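# Move three ceramic mugs into the sink with Stretch

## Task

Get all three mugs into the sink without breaking any: a drop of more than a few centimetres or a hard bump cracks a mug. At the end, open the gripper and pull the robot away so the mugs rest there by themselves, and the robot must still be upright, not tipped or leaning.

## Robot and tools

ROBOT. A Hello Robot Stretch 3 with one arm: a two-wheel base (0.33 m long, 0.34 m wide), a lift on a vertical mast, and a telescoping arm that reaches out to the robot's RIGHT side. The base cannot slide sideways, so to move the gripper forward or back you drive the base. Turning in place pivots about the point between the drive wheels, 0.05 m behind the front edge. With the arm in and the wrist folded, a turn sweeps a 0.28 m radius; an unfolded, level wrist reaches beyond that. A loose object may occasionally get nudged by something outside the robot.

FRAMES. Base frame: origin on the floor between the drive wheels, x forward, y left, z up. hand_pose is in this frame, at the point where the closed fingertips meet. Odometry frame is the base frame at the start of the scene; heading is positive to the left, in -3.142 to 3.142.

execute_actions takes "actions", a list run in order (an empty list just returns the current state and images). Each action is {"robot": ..., "steps": n, "until": ...}. steps is 1 to 450 control steps at 30 per second (default 1); {"steps": n} alone waits. "robot" holds one command, a list of up to 8 commands run one after another, or {"stop": true} which brakes everything and clears the queue. A command may contain:
- "base": exactly one key. translate_m is an offset in metres along the robot's current heading, forward positive, magnitude at most 1. rotate_rad is an offset turn in radians, left (counter-clockwise from above) positive, magnitude at most 3.2. Both are counted from where the base is when that command begins.
- "joints": absolute targets by name; unnamed joints keep their targets. lift_m 0 to 1.1 (arm height on the mast, metres); arm_m 0 to 0.52 (extension, metres); wrist_yaw_rad -1.345 to 4.42 (0 along the arm, positive toward the front, 3.0 folded over the base); wrist_pitch_rad -1.57 to 0.451 (0 level, negative tips fingers down); wrist_roll_rad -2.911 to 2.911; gripper_m -0.089 to 0.179 (bigger is wider; actual fingertip gap is about 0.007 less when nearly shut and 0.025 less when wide, zero below 0.007); head_pan_rad -3.953 to 1.73 (0 forward, positive left, -1.57 looks along the arm); head_tilt_rad -1.53 to 0.419 (negative looks down).
- "contact_limits": {"arm_m": effort %, 1 to 100}, the effort at which that arm motion halts; lower is softer, too low halts immediately. Lasts until arm_m's next command.
- "pause_s": in a queue only, wait up to 15 s.
A queued command starts only after everything in the previous one ends "done" (off_target also passes for base and gripper_m); other endings drop the rest. A new call's commands take effect immediately and discard any older queue. Any invalid number rejects the whole call.

"until" ends an action early. {"robot": {"status": "ended"}} waits until nothing reports moving and the queue is not running. You can also test fields, e.g. {"lift_m": [">", 0.3], "base_status": ["!=", "moving"]}, with =, !=, <, <=, >, >=; joint fields are reading, _goal and _status, plus base_status, translate_m, rotate_rad, refusals, queue, queue_left. {"any": {"status": "ended"}} fires when the first motion or queue ends. Don't wait for an exact "=" on a reading.

zoom_image: {"camera": "head_camera"|"nav_camera"|"wrist_camera", "region": [x0, y0, x1, y1]} pixels from the top-left of that camera's latest image, at most 504 by 504.

finished_scene: {"scene": number}; ends the scene irreversibly and grades it. Let all motion finish first, since anything still moving is braked.

RESULTS. Each result is one snapshot plus an image per camera (head_camera, nav_camera, wrist_camera). base_status shows progress as (done so far of goal). Statuses: moving, done, off_target (stuck away from goal, may still push), contact_stop (lift or arm hit something and went slack until next command), time_out, stopped, not_commanded, torque_fault (a wrist servo switched off for 10 s after hard strain; limp, rejects goals). The lift/arm/wrist joints form one group and the head joints another; a group reports its final status together. on_its_own lines appear when the robot's held goal differs from yours, a joint is slack or off, a motor strains at rest, or base_tilt has drifted 3 degrees or more (7.5 while driving). refused: and dropped: lines name the failing goal, counting from 0. motor_effort is in percent, positive toward higher values, peak in brackets; readings are biased and noisy. lidar_m gives 12 distances in 30-degree sectors starting straight ahead and going counter-clockwise (4th left, 7th behind, 10th right), in a plane 0.17 m up; it misses tabletops, glass and thin legs. wrist_depth_mm and head_depth_mm are 7x7 grids of depth in mm ("-" means none). Odometry counts wheel turns, so slip reads as motion.

GRIPPING. Close to a gripper_m smaller than the mug's width to hold it; smaller squeezes harder, but the stall guard may ease off. Release by opening at least 0.02 above where the fingers made contact. Neither the reading nor "done" proves you hold anything; check the images. To re-grip, send a different value. Set mugs down gently, close to the sink bottom.

SPEED. Full base speed (0.30 m/s, 1.9 rad/s) only when stowed: lift_m under 0.30, arm_m under 0.03, wrist_yaw_rad over 2.54; otherwise 0.10 m/s and 0.63 rad/s.

AVOID. Fold or unfold the wrist only with lift_m in 0.32 to 0.95, pitch -0.4 and roll about 0; once folded the lift can drop to 0.25. With yaw under -0.4 keep pitch at -0.5 or lower. Pushing into something rigid with the gripper above about 0.45 m, raising the contact limit, pushing again after a contact_stop, or driving while the gripper is caught on something can tip the robot; snagging while reversing is worst. If it leans, back out in small steps, free the gripper, and lower lift_m to about 0.2 if still tipped. Base, wrist and head keep pushing on contact, so watch for collisions. The simulation runs while you think.

Each tool is called after "Request:" by a JSON object that holds its "op" and its "data", one argument or row to a line.

## Session

Request:
{"op": "execute_actions", "data": {
  "actions": []
}}

Scene clock: 0.00 s.
robot.base_odometry: x=+0.000 y=+0.000 heading=+0.000 (m, m, rad; robot's odometry frame)
robot.turned_by_wheels: +0.000 (rad since the last result)
robot.turned_by_imu: +0.000 (rad since the last result)
robot.base_tilt: forward=+1.4 right=+0.7 (deg)
robot.lidar_m: 1.51 1.21 1.46 2.25 2.30 2.77 2.27 1.73 1.81 1.53 1.52 1.86
robot.head_depth_mm: 1657 1650 1661 1646 1651 1660 1653 / 1608 1611 1597 1610 1607 1590 1593 / 1571 1566 1552 1545 1559 1551 1542 / 1505 1527 1511 1509 1500 1504 1500 / 1473 1479 1467 1470 1457 1458 1466 / 1423 1421 1427 1419 1418 1419 1423 / 1387 1394 1382 1386 1387 1379 1379
robot.base_status: not_commanded
robot.joint_positions: lift_m=+0.527 arm_m=-0.002 wrist_yaw_rad=+2.901 wrist_pitch_rad=-0.625 wrist_roll_rad=+0.014 gripper_m=+0.037 head_pan_rad=+0.016 head_tilt_rad=-0.001
robot.joint_goals: lift_m=+0.527 arm_m=-0.002 wrist_yaw_rad=+2.901 wrist_pitch_rad=-0.625 wrist_roll_rad=+0.014 gripper_m=+0.037 head_pan_rad=+0.016 head_tilt_rad=-0.001
robot.joint_status: lift_m=not_commanded arm_m=not_commanded wrist_yaw_rad=not_commanded wrist_pitch_rad=not_commanded wrist_roll_rad=not_commanded gripper_m=not_commanded head_pan_rad=not_commanded head_tilt_rad=not_commanded
robot.measured_speeds: translate_m=+0.000 rotate_rad=+0.000 lift_m=+0.000 arm_m=+0.000 wrist_yaw_rad=+0.000 wrist_pitch_rad=+0.000 wrist_roll_rad=+0.000 head_pan_rad=+0.000 head_tilt_rad=+0.000
robot: refusals=0 queue=idle queue_left=0
robot.motor_effort: left_wheel=-1 right_wheel=+0 lift_m=+25 arm_m=+0 wrist_yaw_rad=+1 wrist_pitch_rad=+3 wrist_roll_rad=+0 gripper_m=+0 head_pan_rad=+0 head_tilt_rad=+3 (%)
robot.hand_pose: x=+0.0249 y=+0.0448 z=+0.4960 quat_wxyz=(+0.298, +0.698, +0.133, +0.637) (m; robot's base frame)
robot.wrist_depth_mm: - - - - - - - / - - - - - - - / - - - - - - - / 886 - 905 889 871 864 871 / 804 - 790 770 777 750 760 / 690 683 - 686 - 674 672 / 619 618 - 626 603 607 598
pictures: head_camera (sideways: a quarter turn clockwise sets it upright), nav_camera (sideways: a quarter turn counterclockwise sets it upright), wrist_camera
Images, in order (width x height): head_camera 896x504, nav_camera 672x504, wrist_camera 644x364.

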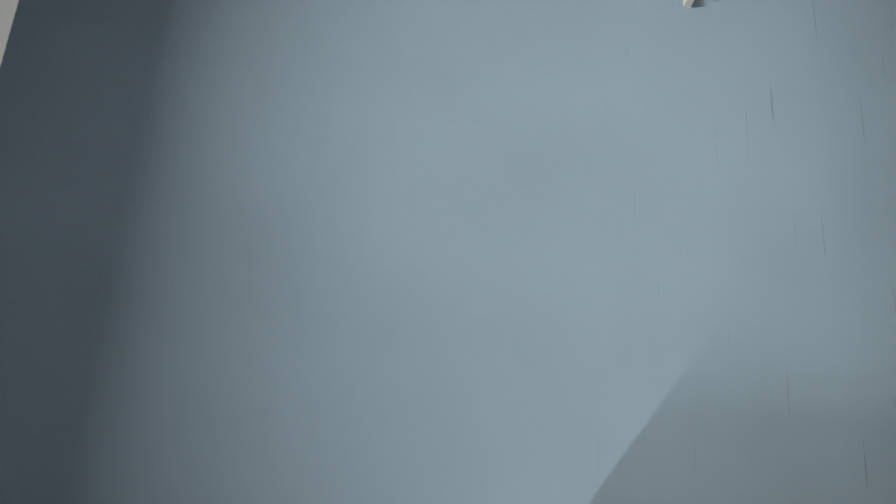

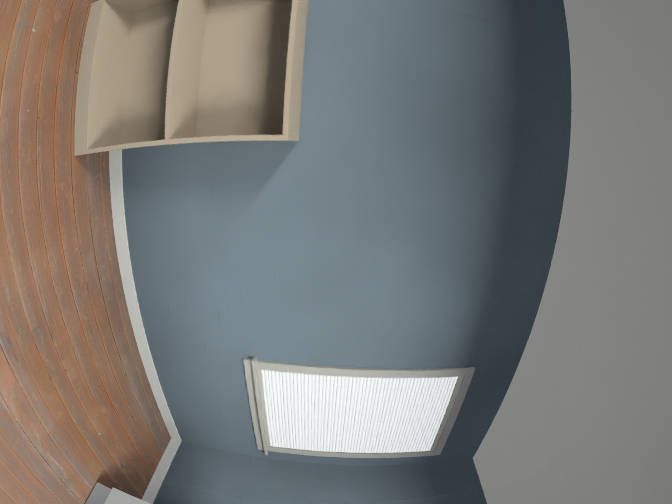

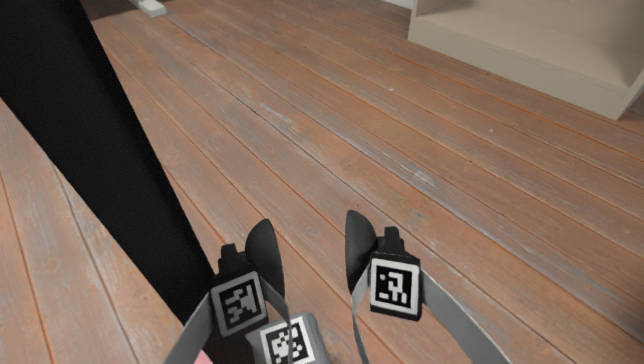

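Request:
{"op": "execute_actions", "data": {
  "actions": [
    {"robot":{"joints":{"head_pan_rad":-1.6,"head_tilt_rad":-0.5}},"steps":450,"until":{"robot":{"status":"ended"}}}
  ]
}}

Request:
{"op": "execute_actions", "data": {
  "actions": [
    {"robot":{"joints":{"head_pan_rad":-3.2}},"steps":450,"until":{"robot":{"status":"ended"}}}
  ]
}}

Request:
{"op": "execute_actions", "data": {
  "actions": [
    {"robot":{"joints":{"head_pan_rad":1.6}},"steps":450,"until":{"robot":{"status":"ended"}}}
  ]
}}

Scene clock: 5.63 s.
robot.base_odometry: x=+0.000 y=+0.000 heading=+0.000 (m, m, rad; robot's odometry frame)
robot.turned_by_wheels: +0.000 (rad since the last result)
robot.turned_by_imu: +0.000 (rad since the last result)
robot.base_tilt: forward=+1.5 right=+0.7 (deg)
robot.lidar_m: 1.51 1.21 1.46 2.24 2.29 2.77 2.27 1.73 1.82 1.54 1.52 1.86
robot.head_depth_mm: 2077 2248 1785 1963 2067 1679 1381 / 2035 2174 1717 1858 2034 1668 1378 / 1957 2102 1658 1795 1968 1665 1377 / 1900 2039 1607 1742 1885 1661 1383 / 1859 1969 1575 1683 1829 1650 1381 / 1811 1926 1513 1616 1762 1649 1367 / 1748 1877 1482 1557 1704 1650 1369
robot.base_status: not_commanded
robot.joint_positions: lift_m=+0.527 arm_m=-0.002 wrist_yaw_rad=+2.901 wrist_pitch_rad=-0.625 wrist_roll_rad=+0.014 gripper_m=+0.037 head_pan_rad=-1.593 head_tilt_rad=-0.493
robot.joint_goals: lift_m=+0.527 arm_m=-0.002 wrist_yaw_rad=+2.901 wrist_pitch_rad=-0.625 wrist_roll_rad=+0.014 gripper_m=+0.037 head_pan_rad=-1.600 head_tilt_rad=-0.500
robot.joint_status: lift_m=not_commanded arm_m=not_commanded wrist_yaw_rad=not_commanded wrist_pitch_rad=not_commanded wrist_roll_rad=not_commanded gripper_m=not_commanded head_pan_rad=done head_tilt_rad=done
robot.measured_speeds: translate_m=+0.000 rotate_rad=+0.000 lift_m=+0.000 arm_m=+0.000 wrist_yaw_rad=+0.000 wrist_pitch_rad=+0.000 wrist_roll_rad=+0.000 head_pan_rad=+0.000 head_tilt_rad=+0.000
robot: refusals=0 queue=done queue_left=0
robot.motor_effort: left_wheel=+0(1) right_wheel=+0(0) lift_m=+25(25) arm_m=+0(0) wrist_yaw_rad=+1(0) wrist_pitch_rad=+3(3) wrist_roll_rad=+0(0) gripper_m=+0(0) head_pan_rad=-5(57) head_tilt_rad=-4(43) (%)
robot.hand_pose: x=+0.0249 y=+0.0448 z=+0.4960 quat_wxyz=(+0.298, +0.698, +0.133, +0.637) (m; robot's base frame)
robot.wrist_depth_mm: - - - - - - - / - - - - - - - / - - - - - - - / 906 - 890 881 863 861 849 / 789 - 789 778 785 753 755 / 704 700 - 681 - 681 660 / 626 625 - 623 607 602 604
pictures: head_camera (sideways: a quarter turn clockwise sets it upright), nav_camera (sideways: a quarter turn counterclockwise sets it upright), wrist_camera
camera_calibration (this result's frames):
head_camera: T_world_to_cam=[[-0.0442282, 0.444681, -0.894596, 1.18695], [0.998204, 0.0558804, -0.0215738, 0.027157], [0.040397, -0.893944, -0.446354, 0.540426], [0, 0, 0, 1]] pos_world=[0.00355701, -0.0462224, 1.30365]
nav_camera: T_world_to_cam=[[0.0189341, -0.470103, 0.882408, -1.11101], [-0.999682, -0.023623, 0.00886529, 0.0435678], [0.0166776, -0.882295, -0.470401, 0.565], [0, 0, 0, 1]] pos_world=[0.0551671, -0.0227616, 1.24575]
wrist_camera: T_world_to_cam=[[0.944985, -0.327059, 0.00606489, -0.0207933], [-0.226424, -0.667373, -0.709469, 0.424698], [0.236085, 0.669064, -0.704711, 0.480683], [0, 0, 0, 1]] pos_world=[0.00232885, -0.0449767, 0.640179]
Images, in order (width x height): head_camera 896x504, nav_camera 672x504, wrist_camera 644x364.

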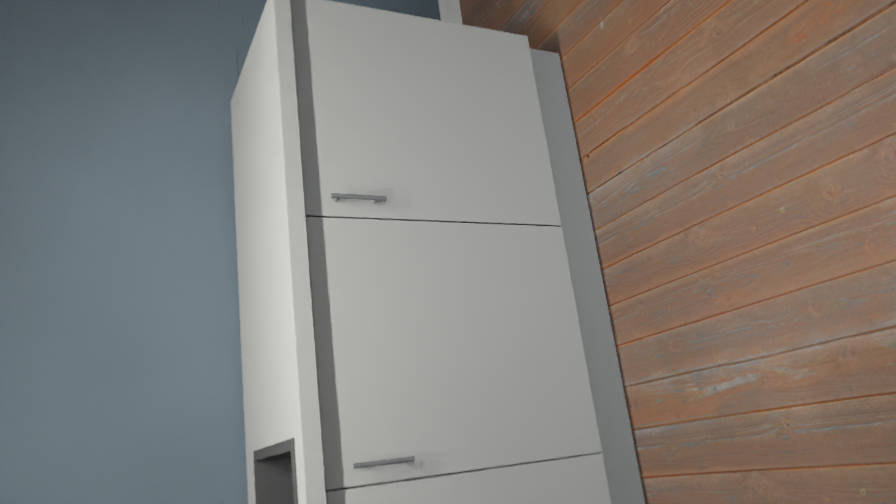

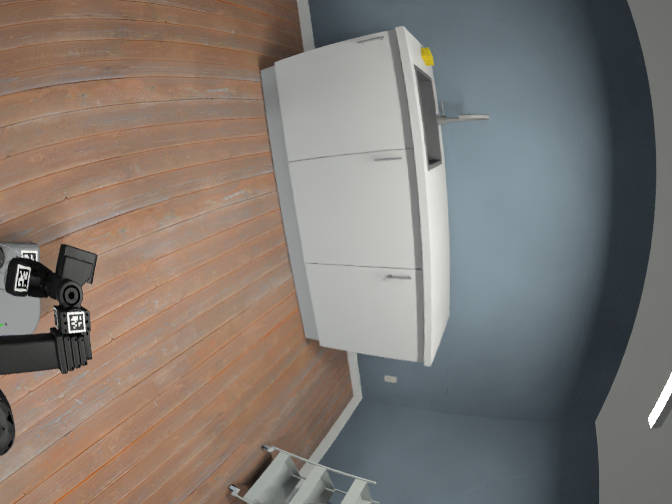

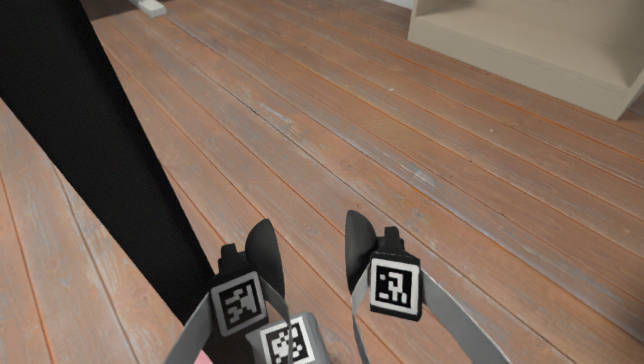

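Scene clock: 7.00 s.
robot.base_odometry: x=+0.000 y=+0.000 heading=+0.000 (m, m, rad; robot's odometry frame)
robot.turned_by_wheels: +0.000 (rad since the last result)
robot.turned_by_imu: +0.000 (rad since the last result)
robot.base_tilt: forward=+1.5 right=+0.6 (deg)
robot.lidar_m: 1.51 1.21 1.46 2.25 2.30 2.77 2.28 1.72 1.82 1.54 1.52 1.86
robot.head_depth_mm: 2251 2433 2651 2807 2110 1668 1381 / 2182 2348 2551 2697 2084 1668 1383 / 2145 2301 2497 2667 2088 1662 1388 / 2045 2209 2388 2559 2101 1657 1383 / 1989 2151 2337 2481 2071 1654 1380 / 1921 2062 2228 2392 2086 1658 1371 / 1880 2009 2172 2350 2097 1648 1375
robot.base_status: not_commanded
robot.joint_positions: lift_m=+0.527 arm_m=-0.002 wrist_yaw_rad=+2.901 wrist_pitch_rad=-0.625 wrist_roll_rad=+0.014 gripper_m=+0.037 head_pan_rad=-3.193 head_tilt_rad=-0.494
robot.joint_goals: lift_m=+0.527 arm_m=-0.002 wrist_yaw_rad=+2.901 wrist_pitch_rad=-0.625 wrist_roll_rad=+0.014 gripper_m=+0.037 head_pan_rad=-3.200 head_tilt_rad=-0.500
robot.joint_status: lift_m=not_commanded arm_m=not_commanded wrist_yaw_rad=not_commanded wrist_pitch_rad=not_commanded wrist_roll_rad=not_commanded gripper_m=not_commanded head_pan_rad=done head_tilt_rad=done
robot.measured_speeds: translate_m=+0.000 rotate_rad=+0.000 lift_m=+0.000 arm_m=+0.000 wrist_yaw_rad=+0.000 wrist_pitch_rad=+0.000 wrist_roll_rad=+0.000 head_pan_rad=+0.000 head_tilt_rad=+0.000
robot: refusals=0 queue=done queue_left=0
robot.motor_effort: left_wheel=+0(1) right_wheel=+0(0) lift_m=+25(25) arm_m=+0(0) wrist_yaw_rad=+0(0) wrist_pitch_rad=+3(3) wrist_roll_rad=+0(0) gripper_m=+0(1) head_pan_rad=-5(51) head_tilt_rad=-4(4) (%)
robot.hand_pose: x=+0.0249 y=+0.0448 z=+0.4960 quat_wxyz=(+0.298, +0.698, +0.133, +0.637) (m; robot's base frame)
robot.wrist_depth_mm: - - - - - - - / - - - - - - - / - - - - - - - / 905 - 883 876 883 866 843 / 794 - 788 766 796 766 755 / 692 690 - 679 - 675 672 / 620 618 - 631 610 612 600
pictures: head_camera (sideways: a quarter turn clockwise sets it upright), nav_camera (sideways: a quarter turn counterclockwise sets it upright), wrist_camera
camera_calibration (this result's frames):
head_camera: T_world_to_cam=[[0.445972, 0.0312095, -0.894503, 1.18384], [0.0267013, -0.999411, -0.0215573, 0.0330618], [-0.894649, -0.0142705, -0.446543, 0.546376], [0, 0, 0, 1]] pos_world=[-0.0400288, 0.0038922, 1.30364]
nav_camera: T_world_to_cam=[[-0.470642, -0.0051837, 0.882309, -1.10789], [0.00558812, 0.999945, 0.00885565, 0.0374482], [-0.882307, 0.00909829, -0.470587, 0.570726], [0, 0, 0, 1]] pos_world=[-0.0180734, -0.0483818, 1.24575]
wrist_camera: T_world_to_cam=[[0.944985, -0.327058, 0.00606477, -0.0207932], [-0.226424, -0.667373, -0.709469, 0.424698], [0.236085, 0.669064, -0.704711, 0.480683], [0, 0, 0, 1]] pos_world=[0.00232883, -0.0449767, 0.640179]
Images, in order (width x height): head_camera 896x504, nav_camera 672x504, wrist_camera 644x364.

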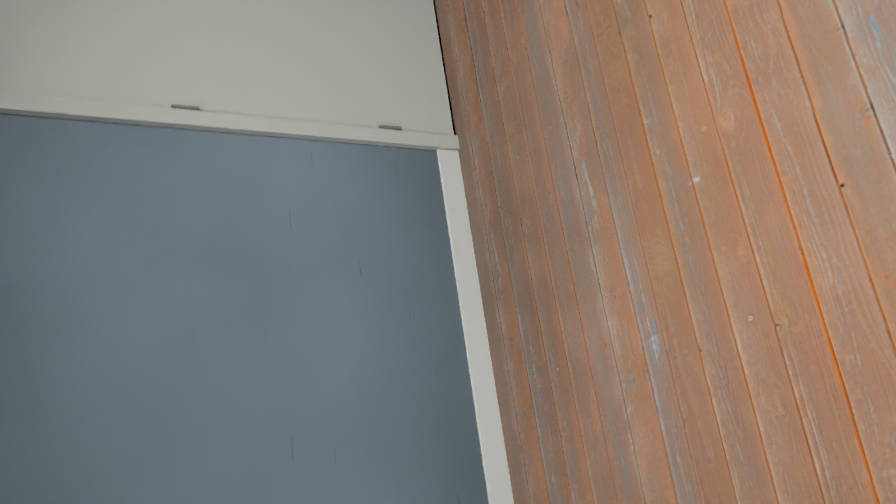

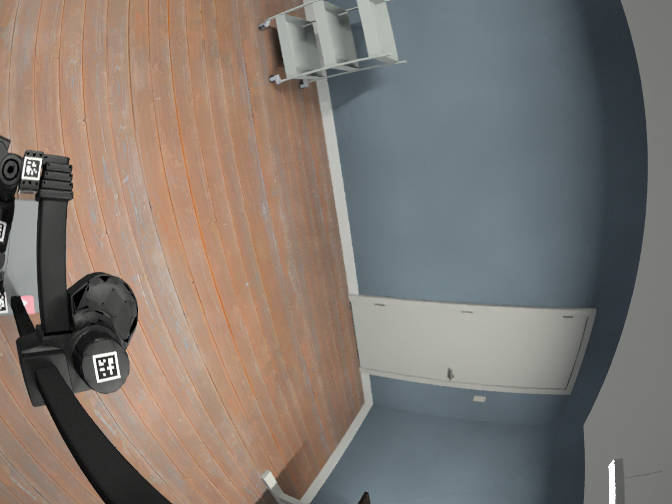

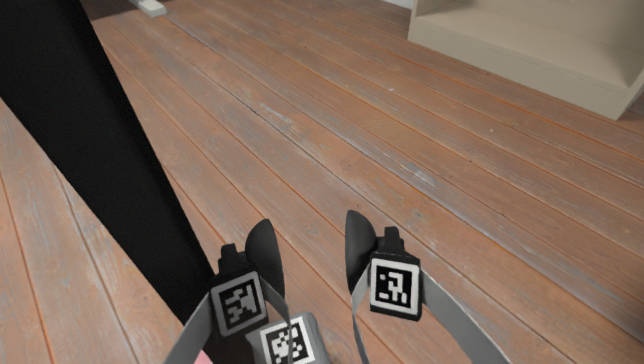

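Scene clock: 9.73 s.
robot.base_odometry: x=+0.000 y=+0.000 heading=+0.000 (m, m, rad; robot's odometry frame)
robot.turned_by_wheels: +0.000 (rad since the last result)
robot.turned_by_imu: +0.000 (rad since the last result)
robot.base_tilt: forward=+1.6 right=+0.7 (deg)
robot.lidar_m: 1.52 1.21 1.46 2.25 2.30 2.77 2.27 1.73 1.81 1.53 1.52 1.87
robot.head_depth_mm: 2405 2503 2622 2579 2114 1657 1383 / 2432 2615 2848 2859 2112 1662 1385 / 2399 2557 2778 2816 2110 1668 1368 / 2309 2505 2632 2710 2067 1650 1374 / 2281 2464 2331 2742 2100 1666 1371 / 2207 2369 2320 2692 2067 1664 1379 / 2179 2320 2275 2633 2083 1652 1392
robot.base_status: not_commanded
robot.joint_positions: lift_m=+0.527 arm_m=-0.002 wrist_yaw_rad=+2.901 wrist_pitch_rad=-0.625 wrist_roll_rad=+0.014 gripper_m=+0.037 head_pan_rad=+1.593 head_tilt_rad=-0.494
robot.joint_goals: lift_m=+0.527 arm_m=-0.002 wrist_yaw_rad=+2.901 wrist_pitch_rad=-0.625 wrist_roll_rad=+0.014 gripper_m=+0.037 head_pan_rad=+1.600 head_tilt_rad=-0.500
robot.joint_status: lift_m=not_commanded arm_m=not_commanded wrist_yaw_rad=not_commanded wrist_pitch_rad=not_commanded wrist_roll_rad=not_commanded gripper_m=not_commanded head_pan_rad=done head_tilt_rad=done
robot.measured_speeds: translate_m=+0.000 rotate_rad=+0.000 lift_m=+0.000 arm_m=+0.000 wrist_yaw_rad=+0.000 wrist_pitch_rad=+0.000 wrist_roll_rad=+0.000 head_pan_rad=+0.000 head_tilt_rad=+0.000
robot: refusals=0 queue=done queue_left=0
robot.motor_effort: left_wheel=+0(1) right_wheel=+0(0) lift_m=+25(25) arm_m=+0(0) wrist_yaw_rad=+0(1) wrist_pitch_rad=+3(3) wrist_roll_rad=+0(0) gripper_m=+0(1) head_pan_rad=+4(56) head_tilt_rad=-4(4) (%)
robot.hand_pose: x=+0.0249 y=+0.0448 z=+0.4960 quat_wxyz=(+0.298, +0.698, +0.133, +0.637) (m; robot's base frame)
robot.wrist_depth_mm: - - - - - - - / - - - - - - - / - - - - - - - / 897 - 872 900 867 867 852 / 790 - 805 758 781 746 759 / 706 689 - 684 - 684 669 / 619 617 - 618 609 601 598
pictures: head_camera (sideways: a quarter turn clockwise sets it upright), nav_camera (sideways: a quarter turn counterclockwise sets it upright), wrist_camera
camera_calibration (this result's frames):
head_camera: T_world_to_cam=[[0.0637186, -0.442499, -0.894503, 1.18617], [-0.994787, -0.0996689, -0.0215573, 0.0392929], [-0.079615, 0.891213, -0.446543, 0.541404], [0, 0, 0, 1]] pos_world=[0.00661063, 0.0462899, 1.30364]
nav_camera: T_world_to_cam=[[-0.0395653, 0.469004, 0.882309, -1.11052], [0.99768, 0.0675049, 0.00885565, 0.0313965], [-0.0554068, 0.880612, -0.470587, 0.565682], [0, 0, 0, 1]] pos_world=[-0.043919, 0.0205729, 1.24575]
wrist_camera: T_world_to_cam=[[0.944985, -0.327059, 0.00606465, -0.0207932], [-0.226424, -0.667373, -0.709468, 0.424698], [0.236085, 0.669064, -0.704711, 0.480684], [0, 0, 0, 1]] pos_world=[0.00232884, -0.0449767, 0.640179]
Images, in order (width x height): head_camera 896x504, nav_camera 672x504, wrist_camera 644x364.

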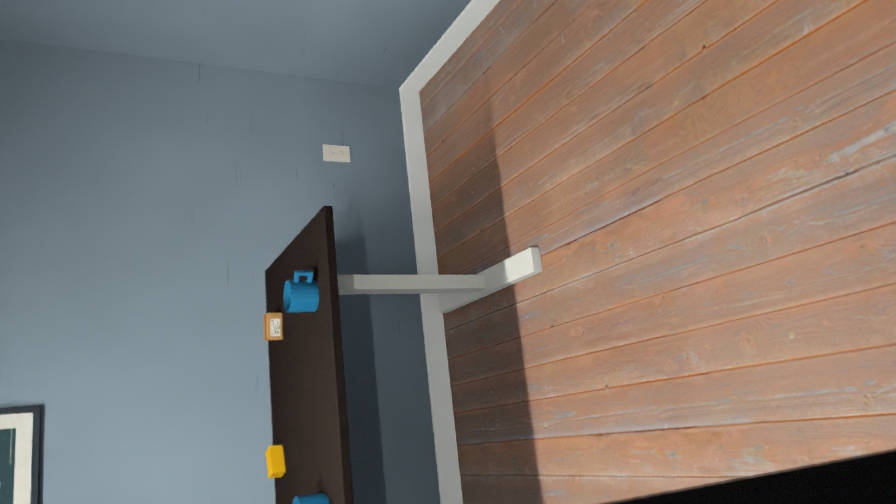

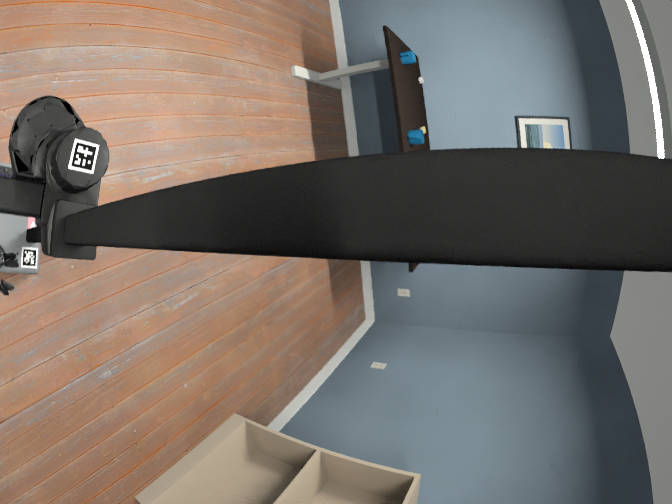

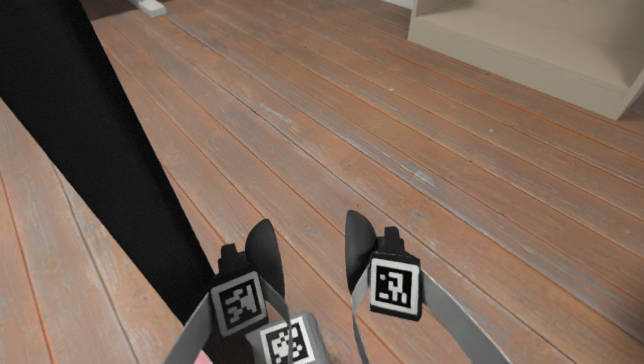

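Request:
{"op": "execute_actions", "data": {
  "actions": [
    {"robot":[{"joints":{"wrist_pitch_rad":-0.4,"wrist_yaw_rad":3.0,"lift_m":0.28,"head_pan_rad":0,"head_tilt_rad":-0.6}},{"base":{"rotate_rad":1.62}},{"base":{"translate_m":1.0}}],"steps":450,"until":{"robot":{"status":"ended"}}}
  ]
}}

Scene clock: 39.47 s.
robot.base_odometry: x=-0.049 y=+0.999 heading=+1.620 (m, m, rad; robot's odometry frame)
robot.turned_by_wheels: +1.620 (rad since the last result)
robot.turned_by_imu: +1.618 (rad since the last result)
robot.base_tilt: forward=+1.5 right=+0.7 (deg)
robot.lidar_m: 1.26 1.69 1.61 2.58 2.58 2.43 2.47 2.46 1.25 0.88 1.18 1.32
robot.head_depth_mm: 1583 1729 1940 2127 1859 1532 1290 / 1547 1704 1874 2089 1864 1525 1286 / 1517 1639 1812 2060 1866 1522 1284 / 1474 1632 1714 1147 1864 1514 1290 / 1436 1571 1467 1096 1731 1521 1292 / 1416 1534 1426 1104 1836 1522 1289 / 1396 1507 1467 1099 1863 1512 1293
robot.base_status: done (translate_m +1.0000 of +1.0000)
robot.joint_positions: lift_m=+0.280 arm_m=-0.002 wrist_yaw_rad=+2.999 wrist_pitch_rad=-0.419 wrist_roll_rad=+0.014 gripper_m=+0.037 head_pan_rad=+0.007 head_tilt_rad=-0.594
robot.joint_goals: lift_m=+0.280 arm_m=-0.002 wrist_yaw_rad=+3.000 wrist_pitch_rad=-0.400 wrist_roll_rad=+0.014 gripper_m=+0.037 head_pan_rad=+0.000 head_tilt_rad=-0.600
robot.joint_status: lift_m=done arm_m=not_commanded wrist_yaw_rad=done wrist_pitch_rad=done wrist_roll_rad=not_commanded gripper_m=not_commanded head_pan_rad=done head_tilt_rad=done
robot.measured_speeds: translate_m=+0.000 rotate_rad=+0.000 lift_m=+0.000 arm_m=+0.000 wrist_yaw_rad=+0.000 wrist_pitch_rad=+0.000 wrist_roll_rad=+0.000 head_pan_rad=+0.000 head_tilt_rad=+0.000
robot: refusals=0 queue=done queue_left=0
robot.motor_effort: left_wheel=-7(15) right_wheel=+4(10) lift_m=+22(25) arm_m=+0(0) wrist_yaw_rad=+0(2) wrist_pitch_rad=+5(5) wrist_roll_rad=+0(1) gripper_m=+0(0) head_pan_rad=-5(53) head_tilt_rad=-4(20) (%)
robot.hand_pose: x=+0.0107 y=+0.0787 z=+0.2926 quat_wxyz=(+0.197, +0.705, +0.096, +0.675) (m; robot's base frame)
robot.wrist_depth_mm: - - - - - - - / - - - - - - - / - - 969 953 921 907 867 / 779 - 747 731 703 694 687 / 639 610 628 598 603 577 562 / 532 523 - 524 - 491 485 / 459 477 - - 429 426 424
pictures: head_camera (sideways: a quarter turn clockwise sets it upright), nav_camera (sideways: a quarter turn counterclockwise sets it upright), wrist_camera
camera_calibration (this result's frames):
head_camera: T_world_to_cam=[[-0.530361, -0.0576677, -0.845809, 1.12629], [-0.086475, 0.99616, -0.0136949, 0.0235139], [0.84335, 0.065878, -0.533311, 0.648673], [0, 0, 0, 1]] pos_world=[0.0523148, -0.00120637, 1.29889]
nav_camera: T_world_to_cam=[[0.555156, 0.0331096, 0.831087, -1.04735], [0.0531654, -0.998577, 0.00426831, 0.0431311], [0.830045, 0.0418155, -0.556126, 0.671576], [0, 0, 0, 1]] pos_world=[0.0217112, 0.0496647, 1.24374]
wrist_camera: T_world_to_cam=[[0.972439, -0.232792, -0.0130621, 0.00280426], [-0.137516, -0.527402, -0.838413, 0.325658], [0.188287, 0.817102, -0.544879, 0.260122], [0, 0, 0, 1]] pos_world=[-0.00692106, -0.0401402, 0.414807]
Images, in order (width x height): head_camera 896x504, nav_camera 672x504, wrist_camera 644x364.

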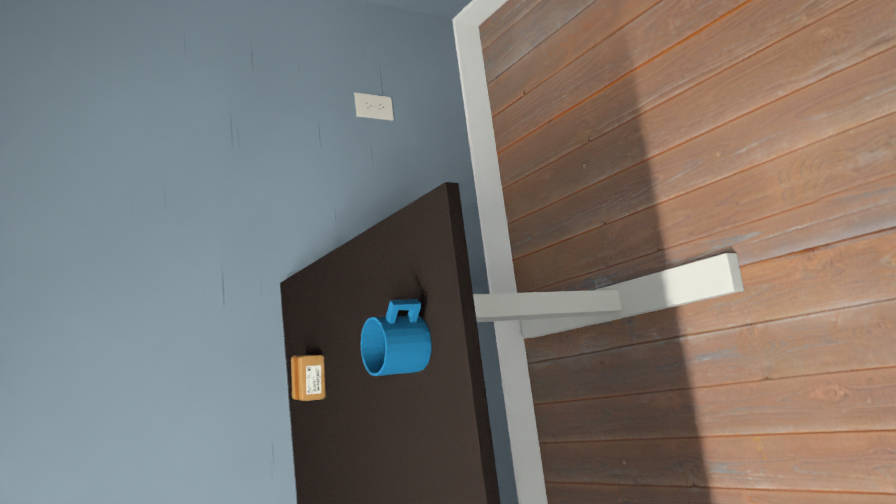

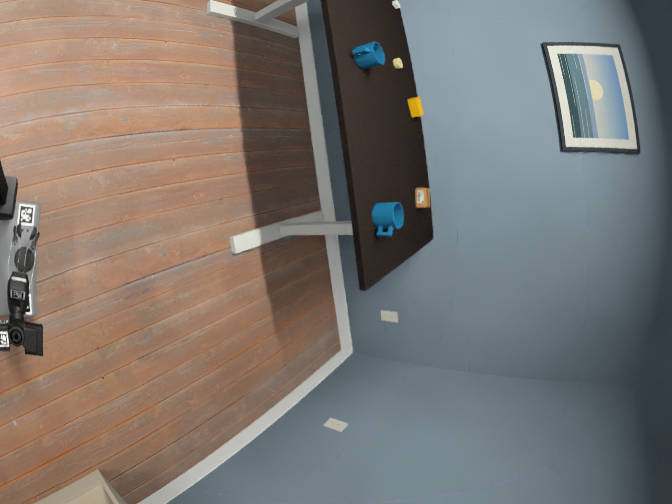

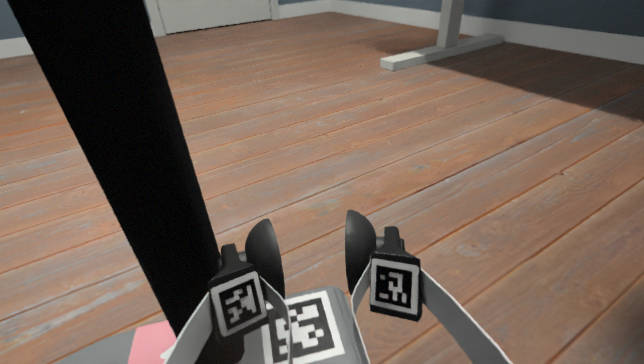

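Request:
{"op": "execute_actions", "data": {
  "actions": [
    {"robot":[{"base":{"rotate_rad":0.1}},{"base":{"translate_m":0.45}},{"base":{"rotate_rad":1.79},"joints":{"lift_m":0.9,"head_pan_rad":-1.57,"head_tilt_rad":-0.8}},{"joints":{"wrist_yaw_rad":0,"gripper_m":0.17}},{"joints":{"wrist_pitch_rad":-0.9,"lift_m":1.0}}],"steps":450,"until":{"robot":{"status":"ended"}}},
    {"steps":300,"until":{"robot":{"status":"ended"}}}
  ]
}}

Scene clock: 69.13 s.
robot.base_odometry: x=-0.116 y=+1.444 heading=-2.774 (m, m, rad; robot's odometry frame)
robot.turned_by_wheels: +1.889 (rad since the last result)
robot.turned_by_imu: +1.883 (rad since the last result)
robot.base_tilt: forward=+1.6 right=+0.7 (deg)
robot.lidar_m: 2.65 2.77 2.90 2.90 1.52 0.95 1.08 1.12 1.31 0.81 1.30 1.38
robot.head_depth_mm: 1084 1216 1303 - - - 1127 / 1083 1203 1069 - - - - / 1094 1201 1033 - - - 1142 / 1102 1201 1001 817 719 1319 1177 / 1104 1206 1006 815 736 1339 1188 / 1114 1213 1008 819 1448 1341 1183 / 1126 1221 1009 818 1468 1348 1185
robot.base_status: done (rotate_rad +1.7897 of +1.7900)
robot.joint_positions: lift_m=+1.000 arm_m=-0.002 wrist_yaw_rad=+0.002 wrist_pitch_rad=-0.907 wrist_roll_rad=+0.014 gripper_m=+0.170 head_pan_rad=-1.563 head_tilt_rad=-0.790
robot.joint_goals: lift_m=+1.000 arm_m=-0.002 wrist_yaw_rad=+0.000 wrist_pitch_rad=-0.900 wrist_roll_rad=+0.014 gripper_m=+0.170 head_pan_rad=-1.570 head_tilt_rad=-0.800
robot.joint_status: lift_m=done arm_m=not_commanded wrist_yaw_rad=done wrist_pitch_rad=done wrist_roll_rad=not_commanded gripper_m=done head_pan_rad=done head_tilt_rad=done
robot.measured_speeds: translate_m=+0.000 rotate_rad=+0.000 lift_m=+0.000 arm_m=+0.000 wrist_yaw_rad=+0.000 wrist_pitch_rad=+0.000 wrist_roll_rad=+0.000 head_pan_rad=+0.000 head_tilt_rad=+0.000
robot: refusals=0 queue=done queue_left=0
robot.motor_effort: left_wheel=-7(17) right_wheel=+4(9) lift_m=+27(29) arm_m=-1(1) wrist_yaw_rad=-1(2) wrist_pitch_rad=+2(5) wrist_roll_rad=+0(0) gripper_m=+0(92) head_pan_rad=-5(58) head_tilt_rad=-6(32) (%)
robot.hand_pose: x=-0.0213 y=-0.2821 z=+0.9219 quat_wxyz=(+0.632, +0.309, -0.639, -0.312) (m; robot's base frame)
robot.wrist_depth_mm: 535 537 535 528 558 - - / 482 488 481 471 494 - - / 439 445 443 442 449 - - / 418 - - - - - - / - - - - - - - / - - - - - - - / - 967 982 972 - 976 965
pictures: head_camera (sideways: a quarter turn clockwise sets it upright), nav_camera (sideways: a quarter turn counterclockwise sets it upright), wrist_camera
camera_calibration (this result's frames):
head_camera: T_world_to_cam=[[-0.059356, 0.685486, -0.725662, 0.966797], [0.996073, 0.0885049, 0.00213044, -0.00369404], [0.0656851, -0.722686, -0.688048, 0.85471], [0, 0, 0, 1]] pos_world=[0.00492307, -0.0447121, 1.28966]
nav_camera: T_world_to_cam=[[0.0347937, -0.706949, 0.706409, -0.881662], [-0.998529, -0.0539975, -0.0048568, 0.0614262], [0.0415778, -0.705201, -0.707788, 0.87367], [0, 0, 0, 1]] pos_world=[0.0556869, -0.00385976, 1.24148]
wrist_camera: T_world_to_cam=[[-0.995846, 0.085371, 0.0316616, -0.0352136], [0.0593025, 0.871979, -0.485938, 0.732555], [-0.0690932, -0.482042, -0.87342, 0.834716], [0, 0, 0, 1]] pos_world=[-0.0208364, -0.233398, 1.08615]
Images, in order (width x height): head_camera 896x504, nav_camera 672x504, wrist_camera 644x364.

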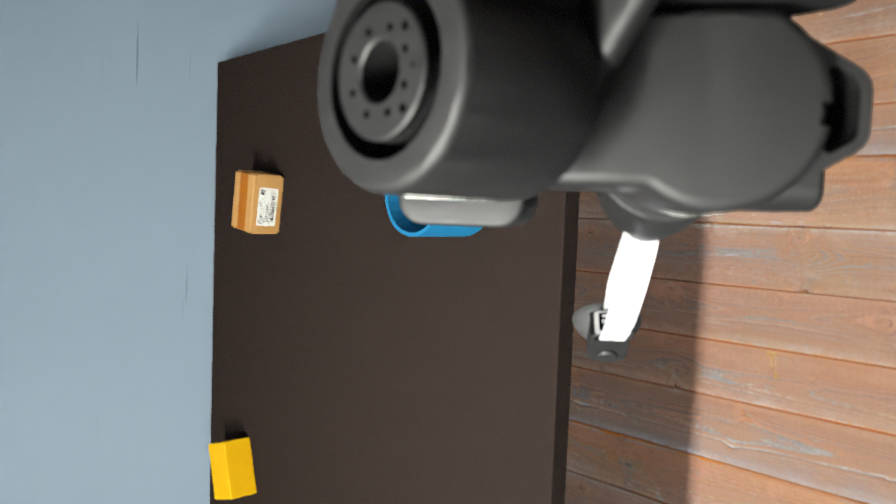

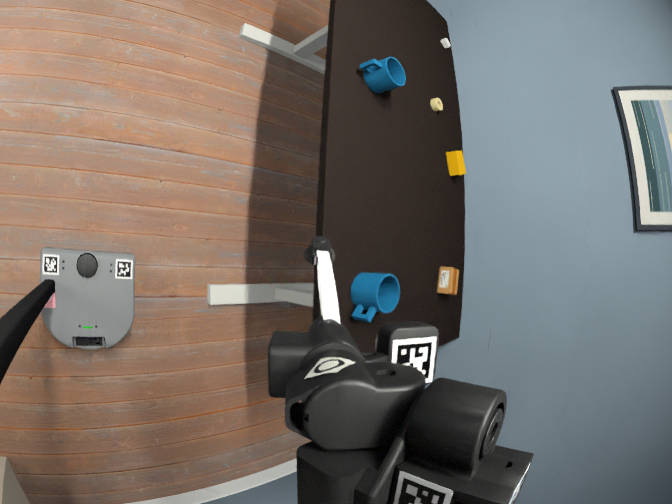

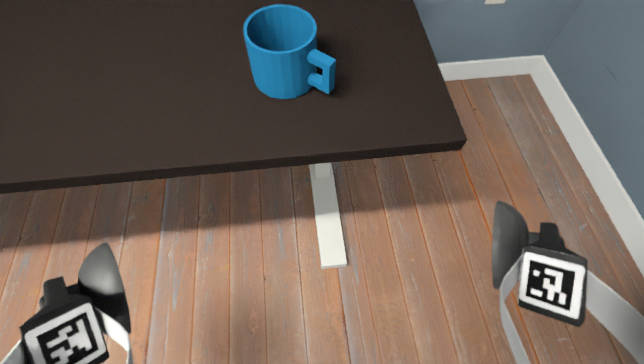

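Request:
{"op": "execute_actions", "data": {
  "actions": [
    {"robot":{"base":{"translate_m":-0.08},"joints":{"wrist_yaw_rad":0.6,"arm_m":0.3}},"steps":450,"until":{"robot":{"status":"ended"}}}
  ]
}}

Scene clock: 85.23 s.
robot.base_odometry: x=-0.041 y=+1.473 heading=-2.774 (m, m, rad; robot's odometry frame)
robot.turned_by_wheels: +0.000 (rad since the last result)
robot.turned_by_imu: +0.000 (rad since the last result)
robot.base_tilt: forward=+1.4 right=+0.6 (deg)
robot.lidar_m: 2.73 2.84 3.00 2.89 1.40 0.88 1.00 1.03 1.31 0.81 1.30 1.44
robot.head_depth_mm: - 1260 1394 1620 1514 1328 1173 / - - 1000 810 735 1328 1175 / 1095 - 941 814 737 1335 1175 / 1099 1206 974 758 1416 1338 1175 / 1111 1209 1036 795 1457 1340 1175 / 1117 1211 1011 818 1453 1342 1180 / 1125 1216 1009 819 1455 1336 1181
robot.base_status: done (translate_m -0.0800 of -0.0800)
robot.joint_positions: lift_m=+1.000 arm_m=+0.300 wrist_yaw_rad=+0.598 wrist_pitch_rad=-0.908 wrist_roll_rad=+0.014 gripper_m=+0.170 head_pan_rad=-1.563 head_tilt_rad=-0.790
robot.joint_goals: lift_m=+1.000 arm_m=+0.300 wrist_yaw_rad=+0.600 wrist_pitch_rad=-0.900 wrist_roll_rad=+0.014 gripper_m=+0.170 head_pan_rad=-1.570 head_tilt_rad=-0.800
robot.joint_status: lift_m=done arm_m=done wrist_yaw_rad=done wrist_pitch_rad=done wrist_roll_rad=not_commanded gripper_m=done head_pan_rad=done head_tilt_rad=done
robot.measured_speeds: translate_m=+0.000 rotate_rad=+0.000 lift_m=+0.000 arm_m=+0.000 wrist_yaw_rad=+0.000 wrist_pitch_rad=+0.000 wrist_roll_rad=+0.000 head_pan_rad=+0.000 head_tilt_rad=+0.000
robot: refusals=0 queue=done queue_left=0
robot.motor_effort: left_wheel=-7(13) right_wheel=+4(5) lift_m=+27(27) arm_m=+6(8) wrist_yaw_rad=+2(1) wrist_pitch_rad=+2(2) wrist_roll_rad=+0(0) gripper_m=+0(0) head_pan_rad=-5(5) head_tilt_rad=-6(6) (%)
robot.hand_pose: x=+0.0566 y=-0.5592 z=+0.9218 quat_wxyz=(+0.695, +0.483, -0.520, -0.113) (m; robot's base frame)
robot.wrist_depth_mm: 532 530 541 544 523 528 566 / 481 484 485 486 484 491 650 / 437 436 442 445 445 447 756 / 402 407 404 409 407 413 871 / 375 375 373 357 378 383 - / - 347 349 342 352 350 - / - 956 326 322 329 330 987
pictures: head_camera (sideways: a quarter turn clockwise sets it upright), nav_camera (sideways: a quarter turn counterclockwise sets it upright), wrist_camera
camera_calibration (this result's frames):
head_camera: T_world_to_cam=[[-0.0592105, 0.685499, -0.725662, 0.966796], [0.996092, 0.0882935, 0.00213046, -0.00369417], [0.0655316, -0.7227, -0.688048, 0.854712], [0, 0, 0, 1]] pos_world=[0.00491358, -0.0447118, 1.28966]
nav_camera: T_world_to_cam=[[0.0346436, -0.706956, 0.706408, -0.88166], [-0.998541, -0.0537855, -0.00485681, 0.0614263], [0.0414281, -0.705209, -0.707788, 0.873671], [0, 0, 0, 1]] pos_world=[0.0556861, -0.00387028, 1.24148]
wrist_camera: T_world_to_cam=[[-0.871931, -0.488602, 0.031706, -0.26205], [-0.440739, 0.755012, -0.485496, 0.932018], [0.213276, -0.437292, -0.873664, 0.715726], [0, 0, 0, 1]] pos_world=[0.0296405, -0.518742, 1.0861]
Images, in order (width x height): head_camera 896x504, nav_camera 672x504, wrist_camera 644x364.

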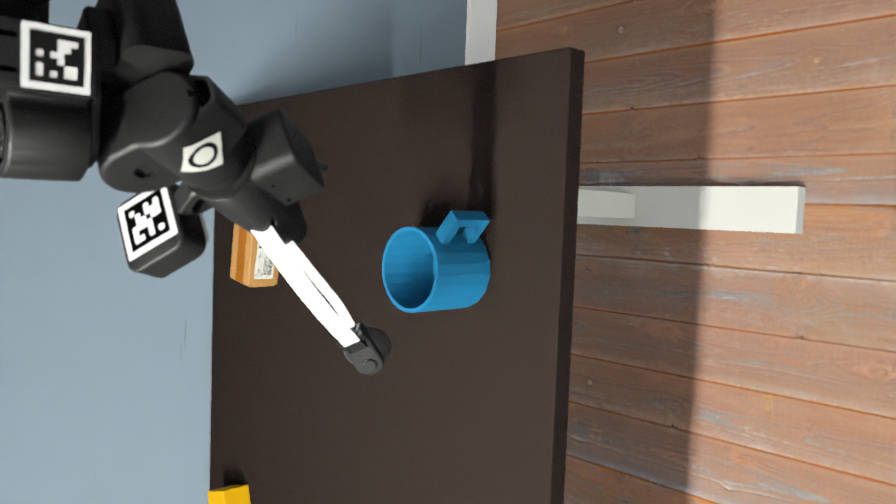

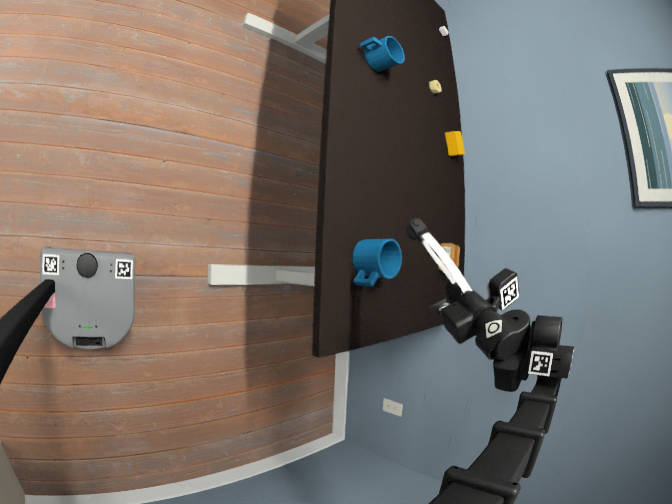

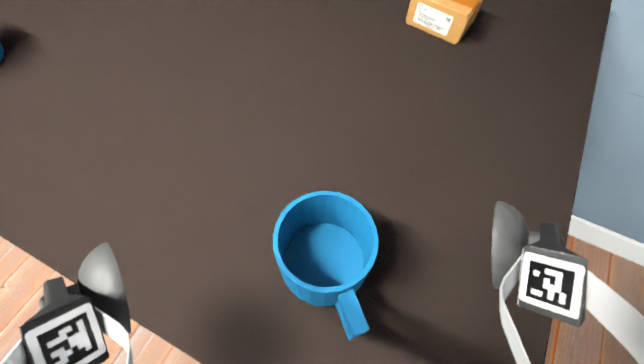

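Request:
{"op": "execute_actions", "data": {
  "actions": [
    {"robot":[{"joints":{"arm_m":0.34}},{"joints":{"lift_m":0.87}}],"steps":450,"until":{"robot":{"status":"ended"}}}
  ]
}}

Scene clock: 94.93 s.
robot.base_odometry: x=-0.041 y=+1.473 heading=-2.774 (m, m, rad; robot's odometry frame)
robot.turned_by_wheels: +0.000 (rad since the last result)
robot.turned_by_imu: +0.000 (rad since the last result)
robot.base_tilt: forward=+1.5 right=+0.5 (deg)
robot.lidar_m: 2.74 2.84 3.00 2.89 1.40 0.88 1.00 1.03 1.31 0.81 1.29 1.45
robot.head_depth_mm: 1079 1180 - 1613 1502 1326 1170 / 1086 1179 - 811 735 1337 1175 / 1092 1197 - 789 734 1328 1175 / 1099 1197 974 754 1411 1335 1180 / 1106 1210 1005 781 1457 1344 1181 / 1110 1208 1011 817 1453 1342 1180 / 1124 1220 1012 820 1450 1341 1180
robot.base_status: done (translate_m -0.0800 of -0.0800)
robot.joint_positions: lift_m=+0.870 arm_m=+0.340 wrist_yaw_rad=+0.598 wrist_pitch_rad=-0.908 wrist_roll_rad=+0.014 gripper_m=+0.170 head_pan_rad=-1.563 head_tilt_rad=-0.790
robot.joint_goals: lift_m=+0.870 arm_m=+0.340 wrist_yaw_rad=+0.600 wrist_pitch_rad=-0.900 wrist_roll_rad=+0.014 gripper_m=+0.170 head_pan_rad=-1.570 head_tilt_rad=-0.800
robot.joint_status: lift_m=done arm_m=done wrist_yaw_rad=done wrist_pitch_rad=done wrist_roll_rad=not_commanded gripper_m=done head_pan_rad=done head_tilt_rad=done
robot.measured_speeds: translate_m=+0.000 rotate_rad=+0.000 lift_m=+0.000 arm_m=+0.000 wrist_yaw_rad=+0.000 wrist_pitch_rad=+0.000 wrist_roll_rad=+0.000 head_pan_rad=+0.000 head_tilt_rad=+0.000
robot: refusals=0 queue=done queue_left=0
robot.motor_effort: left_wheel=-7(6) right_wheel=+4(4) lift_m=+22(24) arm_m=+6(7) wrist_yaw_rad=+2(1) wrist_pitch_rad=+2(2) wrist_roll_rad=+0(0) gripper_m=+0(0) head_pan_rad=-5(5) head_tilt_rad=-6(6) (%)
robot.hand_pose: x=+0.0566 y=-0.5992 z=+0.7920 quat_wxyz=(+0.695, +0.483, -0.520, -0.113) (m; robot's base frame)
robot.wrist_depth_mm: 339 338 343 345 347 349 349 / 307 307 311 311 315 313 313 / 281 282 284 283 285 286 286 / 258 260 205 202 262 263 264 / 239 241 226 230 242 247 244 / 226 224 218 216 224 224 231 / - 210 209 168 211 211 210
pictures: head_camera (sideways: a quarter turn clockwise sets it upright), nav_camera (sideways: a quarter turn counterclockwise sets it upright), wrist_camera
camera_calibration (this result's frames):
head_camera: T_world_to_cam=[[-0.0592102, 0.685499, -0.725662, 0.966797], [0.996092, 0.0882931, 0.00213043, -0.00369414], [0.0655314, -0.7227, -0.688048, 0.854711], [0, 0, 0, 1]] pos_world=[0.00491356, -0.0447118, 1.28966]
nav_camera: T_world_to_cam=[[0.0346434, -0.706956, 0.706409, -0.881661], [-0.998541, -0.0537851, -0.00485679, 0.0614263], [0.0414278, -0.70521, -0.707788, 0.873671], [0, 0, 0, 1]] pos_world=[0.0556861, -0.00387031, 1.24148]
wrist_camera: T_world_to_cam=[[-0.871927, -0.488606, 0.0317213, -0.277498], [-0.440786, 0.755082, -0.485343, 0.899094], [0.21319, -0.437166, -0.873748, 0.584994], [0, 0, 0, 1]] pos_world=[0.0296353, -0.558738, 0.956309]
Images, in order (width x height): head_camera 896x504, nav_camera 672x504, wrist_camera 644x364.

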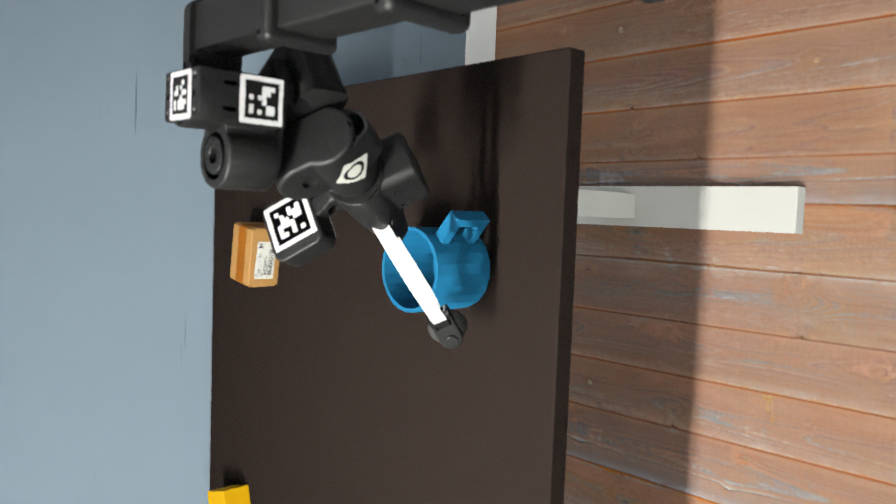

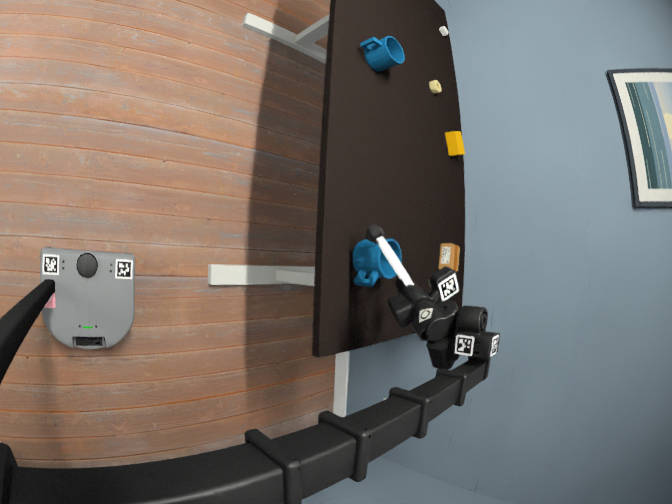

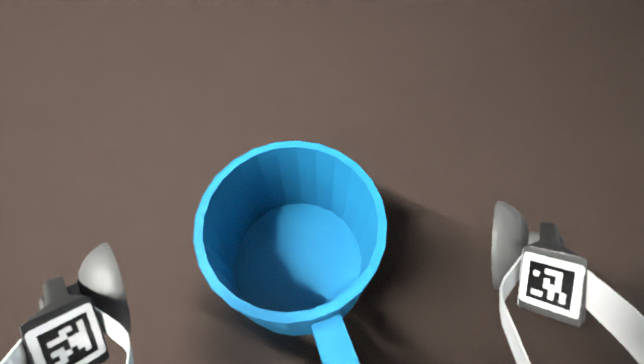

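Request:
{"op": "execute_actions", "data": {
  "actions": [
    {"robot":[{"joints":{"lift_m":0.855}},{"joints":{"gripper_m":0.04}},{"joints":{"lift_m":0.93}}],"steps":450,"until":{"robot":{"status":"ended"}}}
  ]
}}

Scene clock: 104.00 s.
robot.base_odometry: x=-0.041 y=+1.473 heading=-2.774 (m, m, rad; robot's odometry frame)
robot.turned_by_wheels: +0.000 (rad since the last result)
robot.turned_by_imu: +0.001 (rad since the last result)
robot.base_tilt: forward=+1.6 right=+0.7 (deg)
robot.lidar_m: 2.73 2.85 3.01 2.90 1.40 0.88 1.00 1.03 1.31 0.81 1.30 1.44
robot.head_depth_mm: 1063 - 1379 1617 1512 1332 1172 / 1065 - 997 809 731 1342 1168 / 1092 1207 - 795 734 1319 1190 / 1099 1205 1039 755 1413 1335 1176 / 1102 1205 1005 795 1458 1337 1185 / 1117 1215 1001 819 1450 1336 1178 / 1116 1215 1007 822 1466 1346 1181
robot.base_status: done (translate_m -0.0800 of -0.0800)
robot.joint_positions: lift_m=+0.930 arm_m=+0.340 wrist_yaw_rad=+0.600 wrist_pitch_rad=-0.927 wrist_roll_rad=+0.014 gripper_m=+0.041 head_pan_rad=-1.563 head_tilt_rad=-0.790
robot.joint_goals: lift_m=+0.930 arm_m=+0.340 wrist_yaw_rad=+0.600 wrist_pitch_rad=-0.900 wrist_roll_rad=+0.014 gripper_m=+0.040 head_pan_rad=-1.570 head_tilt_rad=-0.800
robot.joint_status: lift_m=done arm_m=done wrist_yaw_rad=done wrist_pitch_rad=done wrist_roll_rad=not_commanded gripper_m=done head_pan_rad=done head_tilt_rad=done
robot.measured_speeds: translate_m=+0.000 rotate_rad=+0.000 lift_m=+0.000 arm_m=+0.000 wrist_yaw_rad=+0.000 wrist_pitch_rad=+0.000 wrist_roll_rad=+0.000 head_pan_rad=+0.000 head_tilt_rad=+0.000
robot: refusals=0 queue=done queue_left=0
robot.motor_effort: left_wheel=-7(7) right_wheel=+4(4) lift_m=+29(29) arm_m=+6(6) wrist_yaw_rad=+0(1) wrist_pitch_rad=+8(8) wrist_roll_rad=+0(0) gripper_m=-22(100) head_pan_rad=-5(5) head_tilt_rad=-6(6) (%)
robot.hand_pose: x=+0.0544 y=-0.5957 z=+0.8491 quat_wxyz=(+0.694, +0.488, -0.515, -0.119) (m; robot's base frame)
robot.wrist_depth_mm: 411 416 419 421 421 425 426 / 375 376 382 379 386 385 389 / 344 344 348 186 356 357 360 / 319 322 187 205 316 326 332 / 296 298 202 217 199 304 308 / 277 277 199 199 273 284 291 / 267 261 256 161 263 262 896
pictures: head_camera (sideways: a quarter turn clockwise sets it upright), nav_camera (sideways: a quarter turn counterclockwise sets it upright), wrist_camera
camera_calibration (this result's frames):
head_camera: T_world_to_cam=[[-0.0592104, 0.685499, -0.725662, 0.966796], [0.996092, 0.0882933, 0.00213045, -0.00369417], [0.0655315, -0.7227, -0.688048, 0.854712], [0, 0, 0, 1]] pos_world=[0.00491357, -0.0447118, 1.28966]
nav_camera: T_world_to_cam=[[0.0346436, -0.706956, 0.706408, -0.88166], [-0.998541, -0.0537854, -0.00485681, 0.0614263], [0.041428, -0.705209, -0.707788, 0.873671], [0, 0, 0, 1]] pos_world=[0.0556861, -0.00387029, 1.24148]
wrist_camera: T_world_to_cam=[[-0.870891, -0.490344, 0.0333559, -0.28196], [-0.446903, 0.761837, -0.468915, 0.913654], [0.204518, -0.423281, -0.882613, 0.653158], [0, 0, 0, 1]] pos_world=[0.0291756, -0.557844, 1.01432]
Images, in order (width x height): head_camera 896x504, nav_camera 672x504, wrist_camera 644x364.

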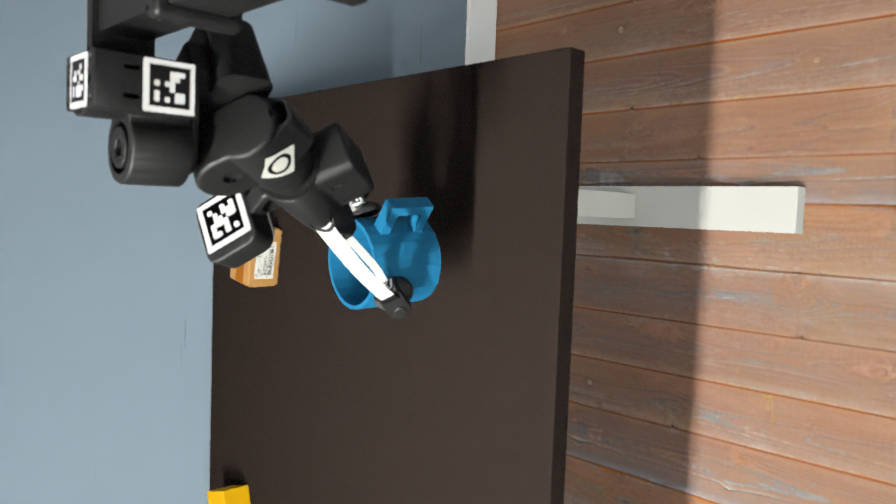

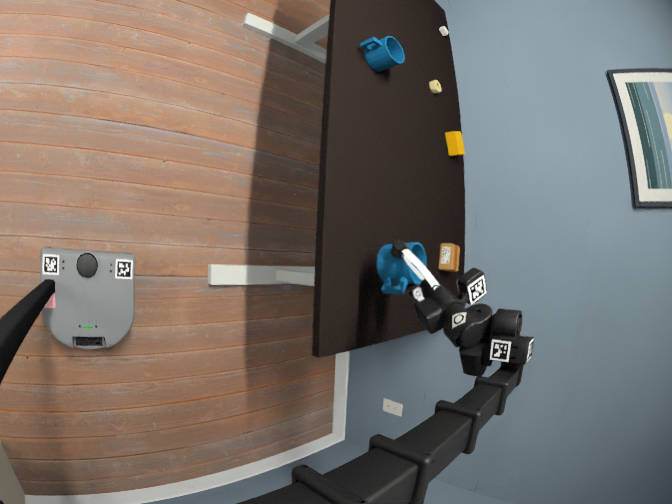

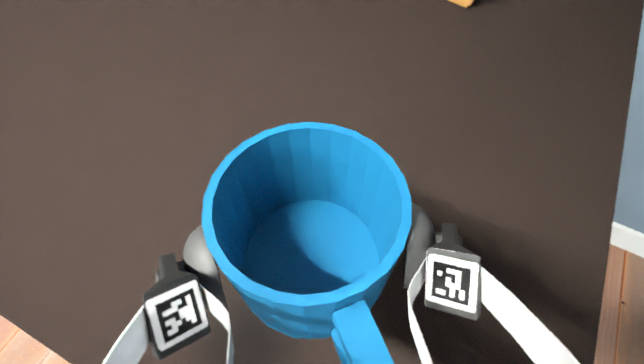

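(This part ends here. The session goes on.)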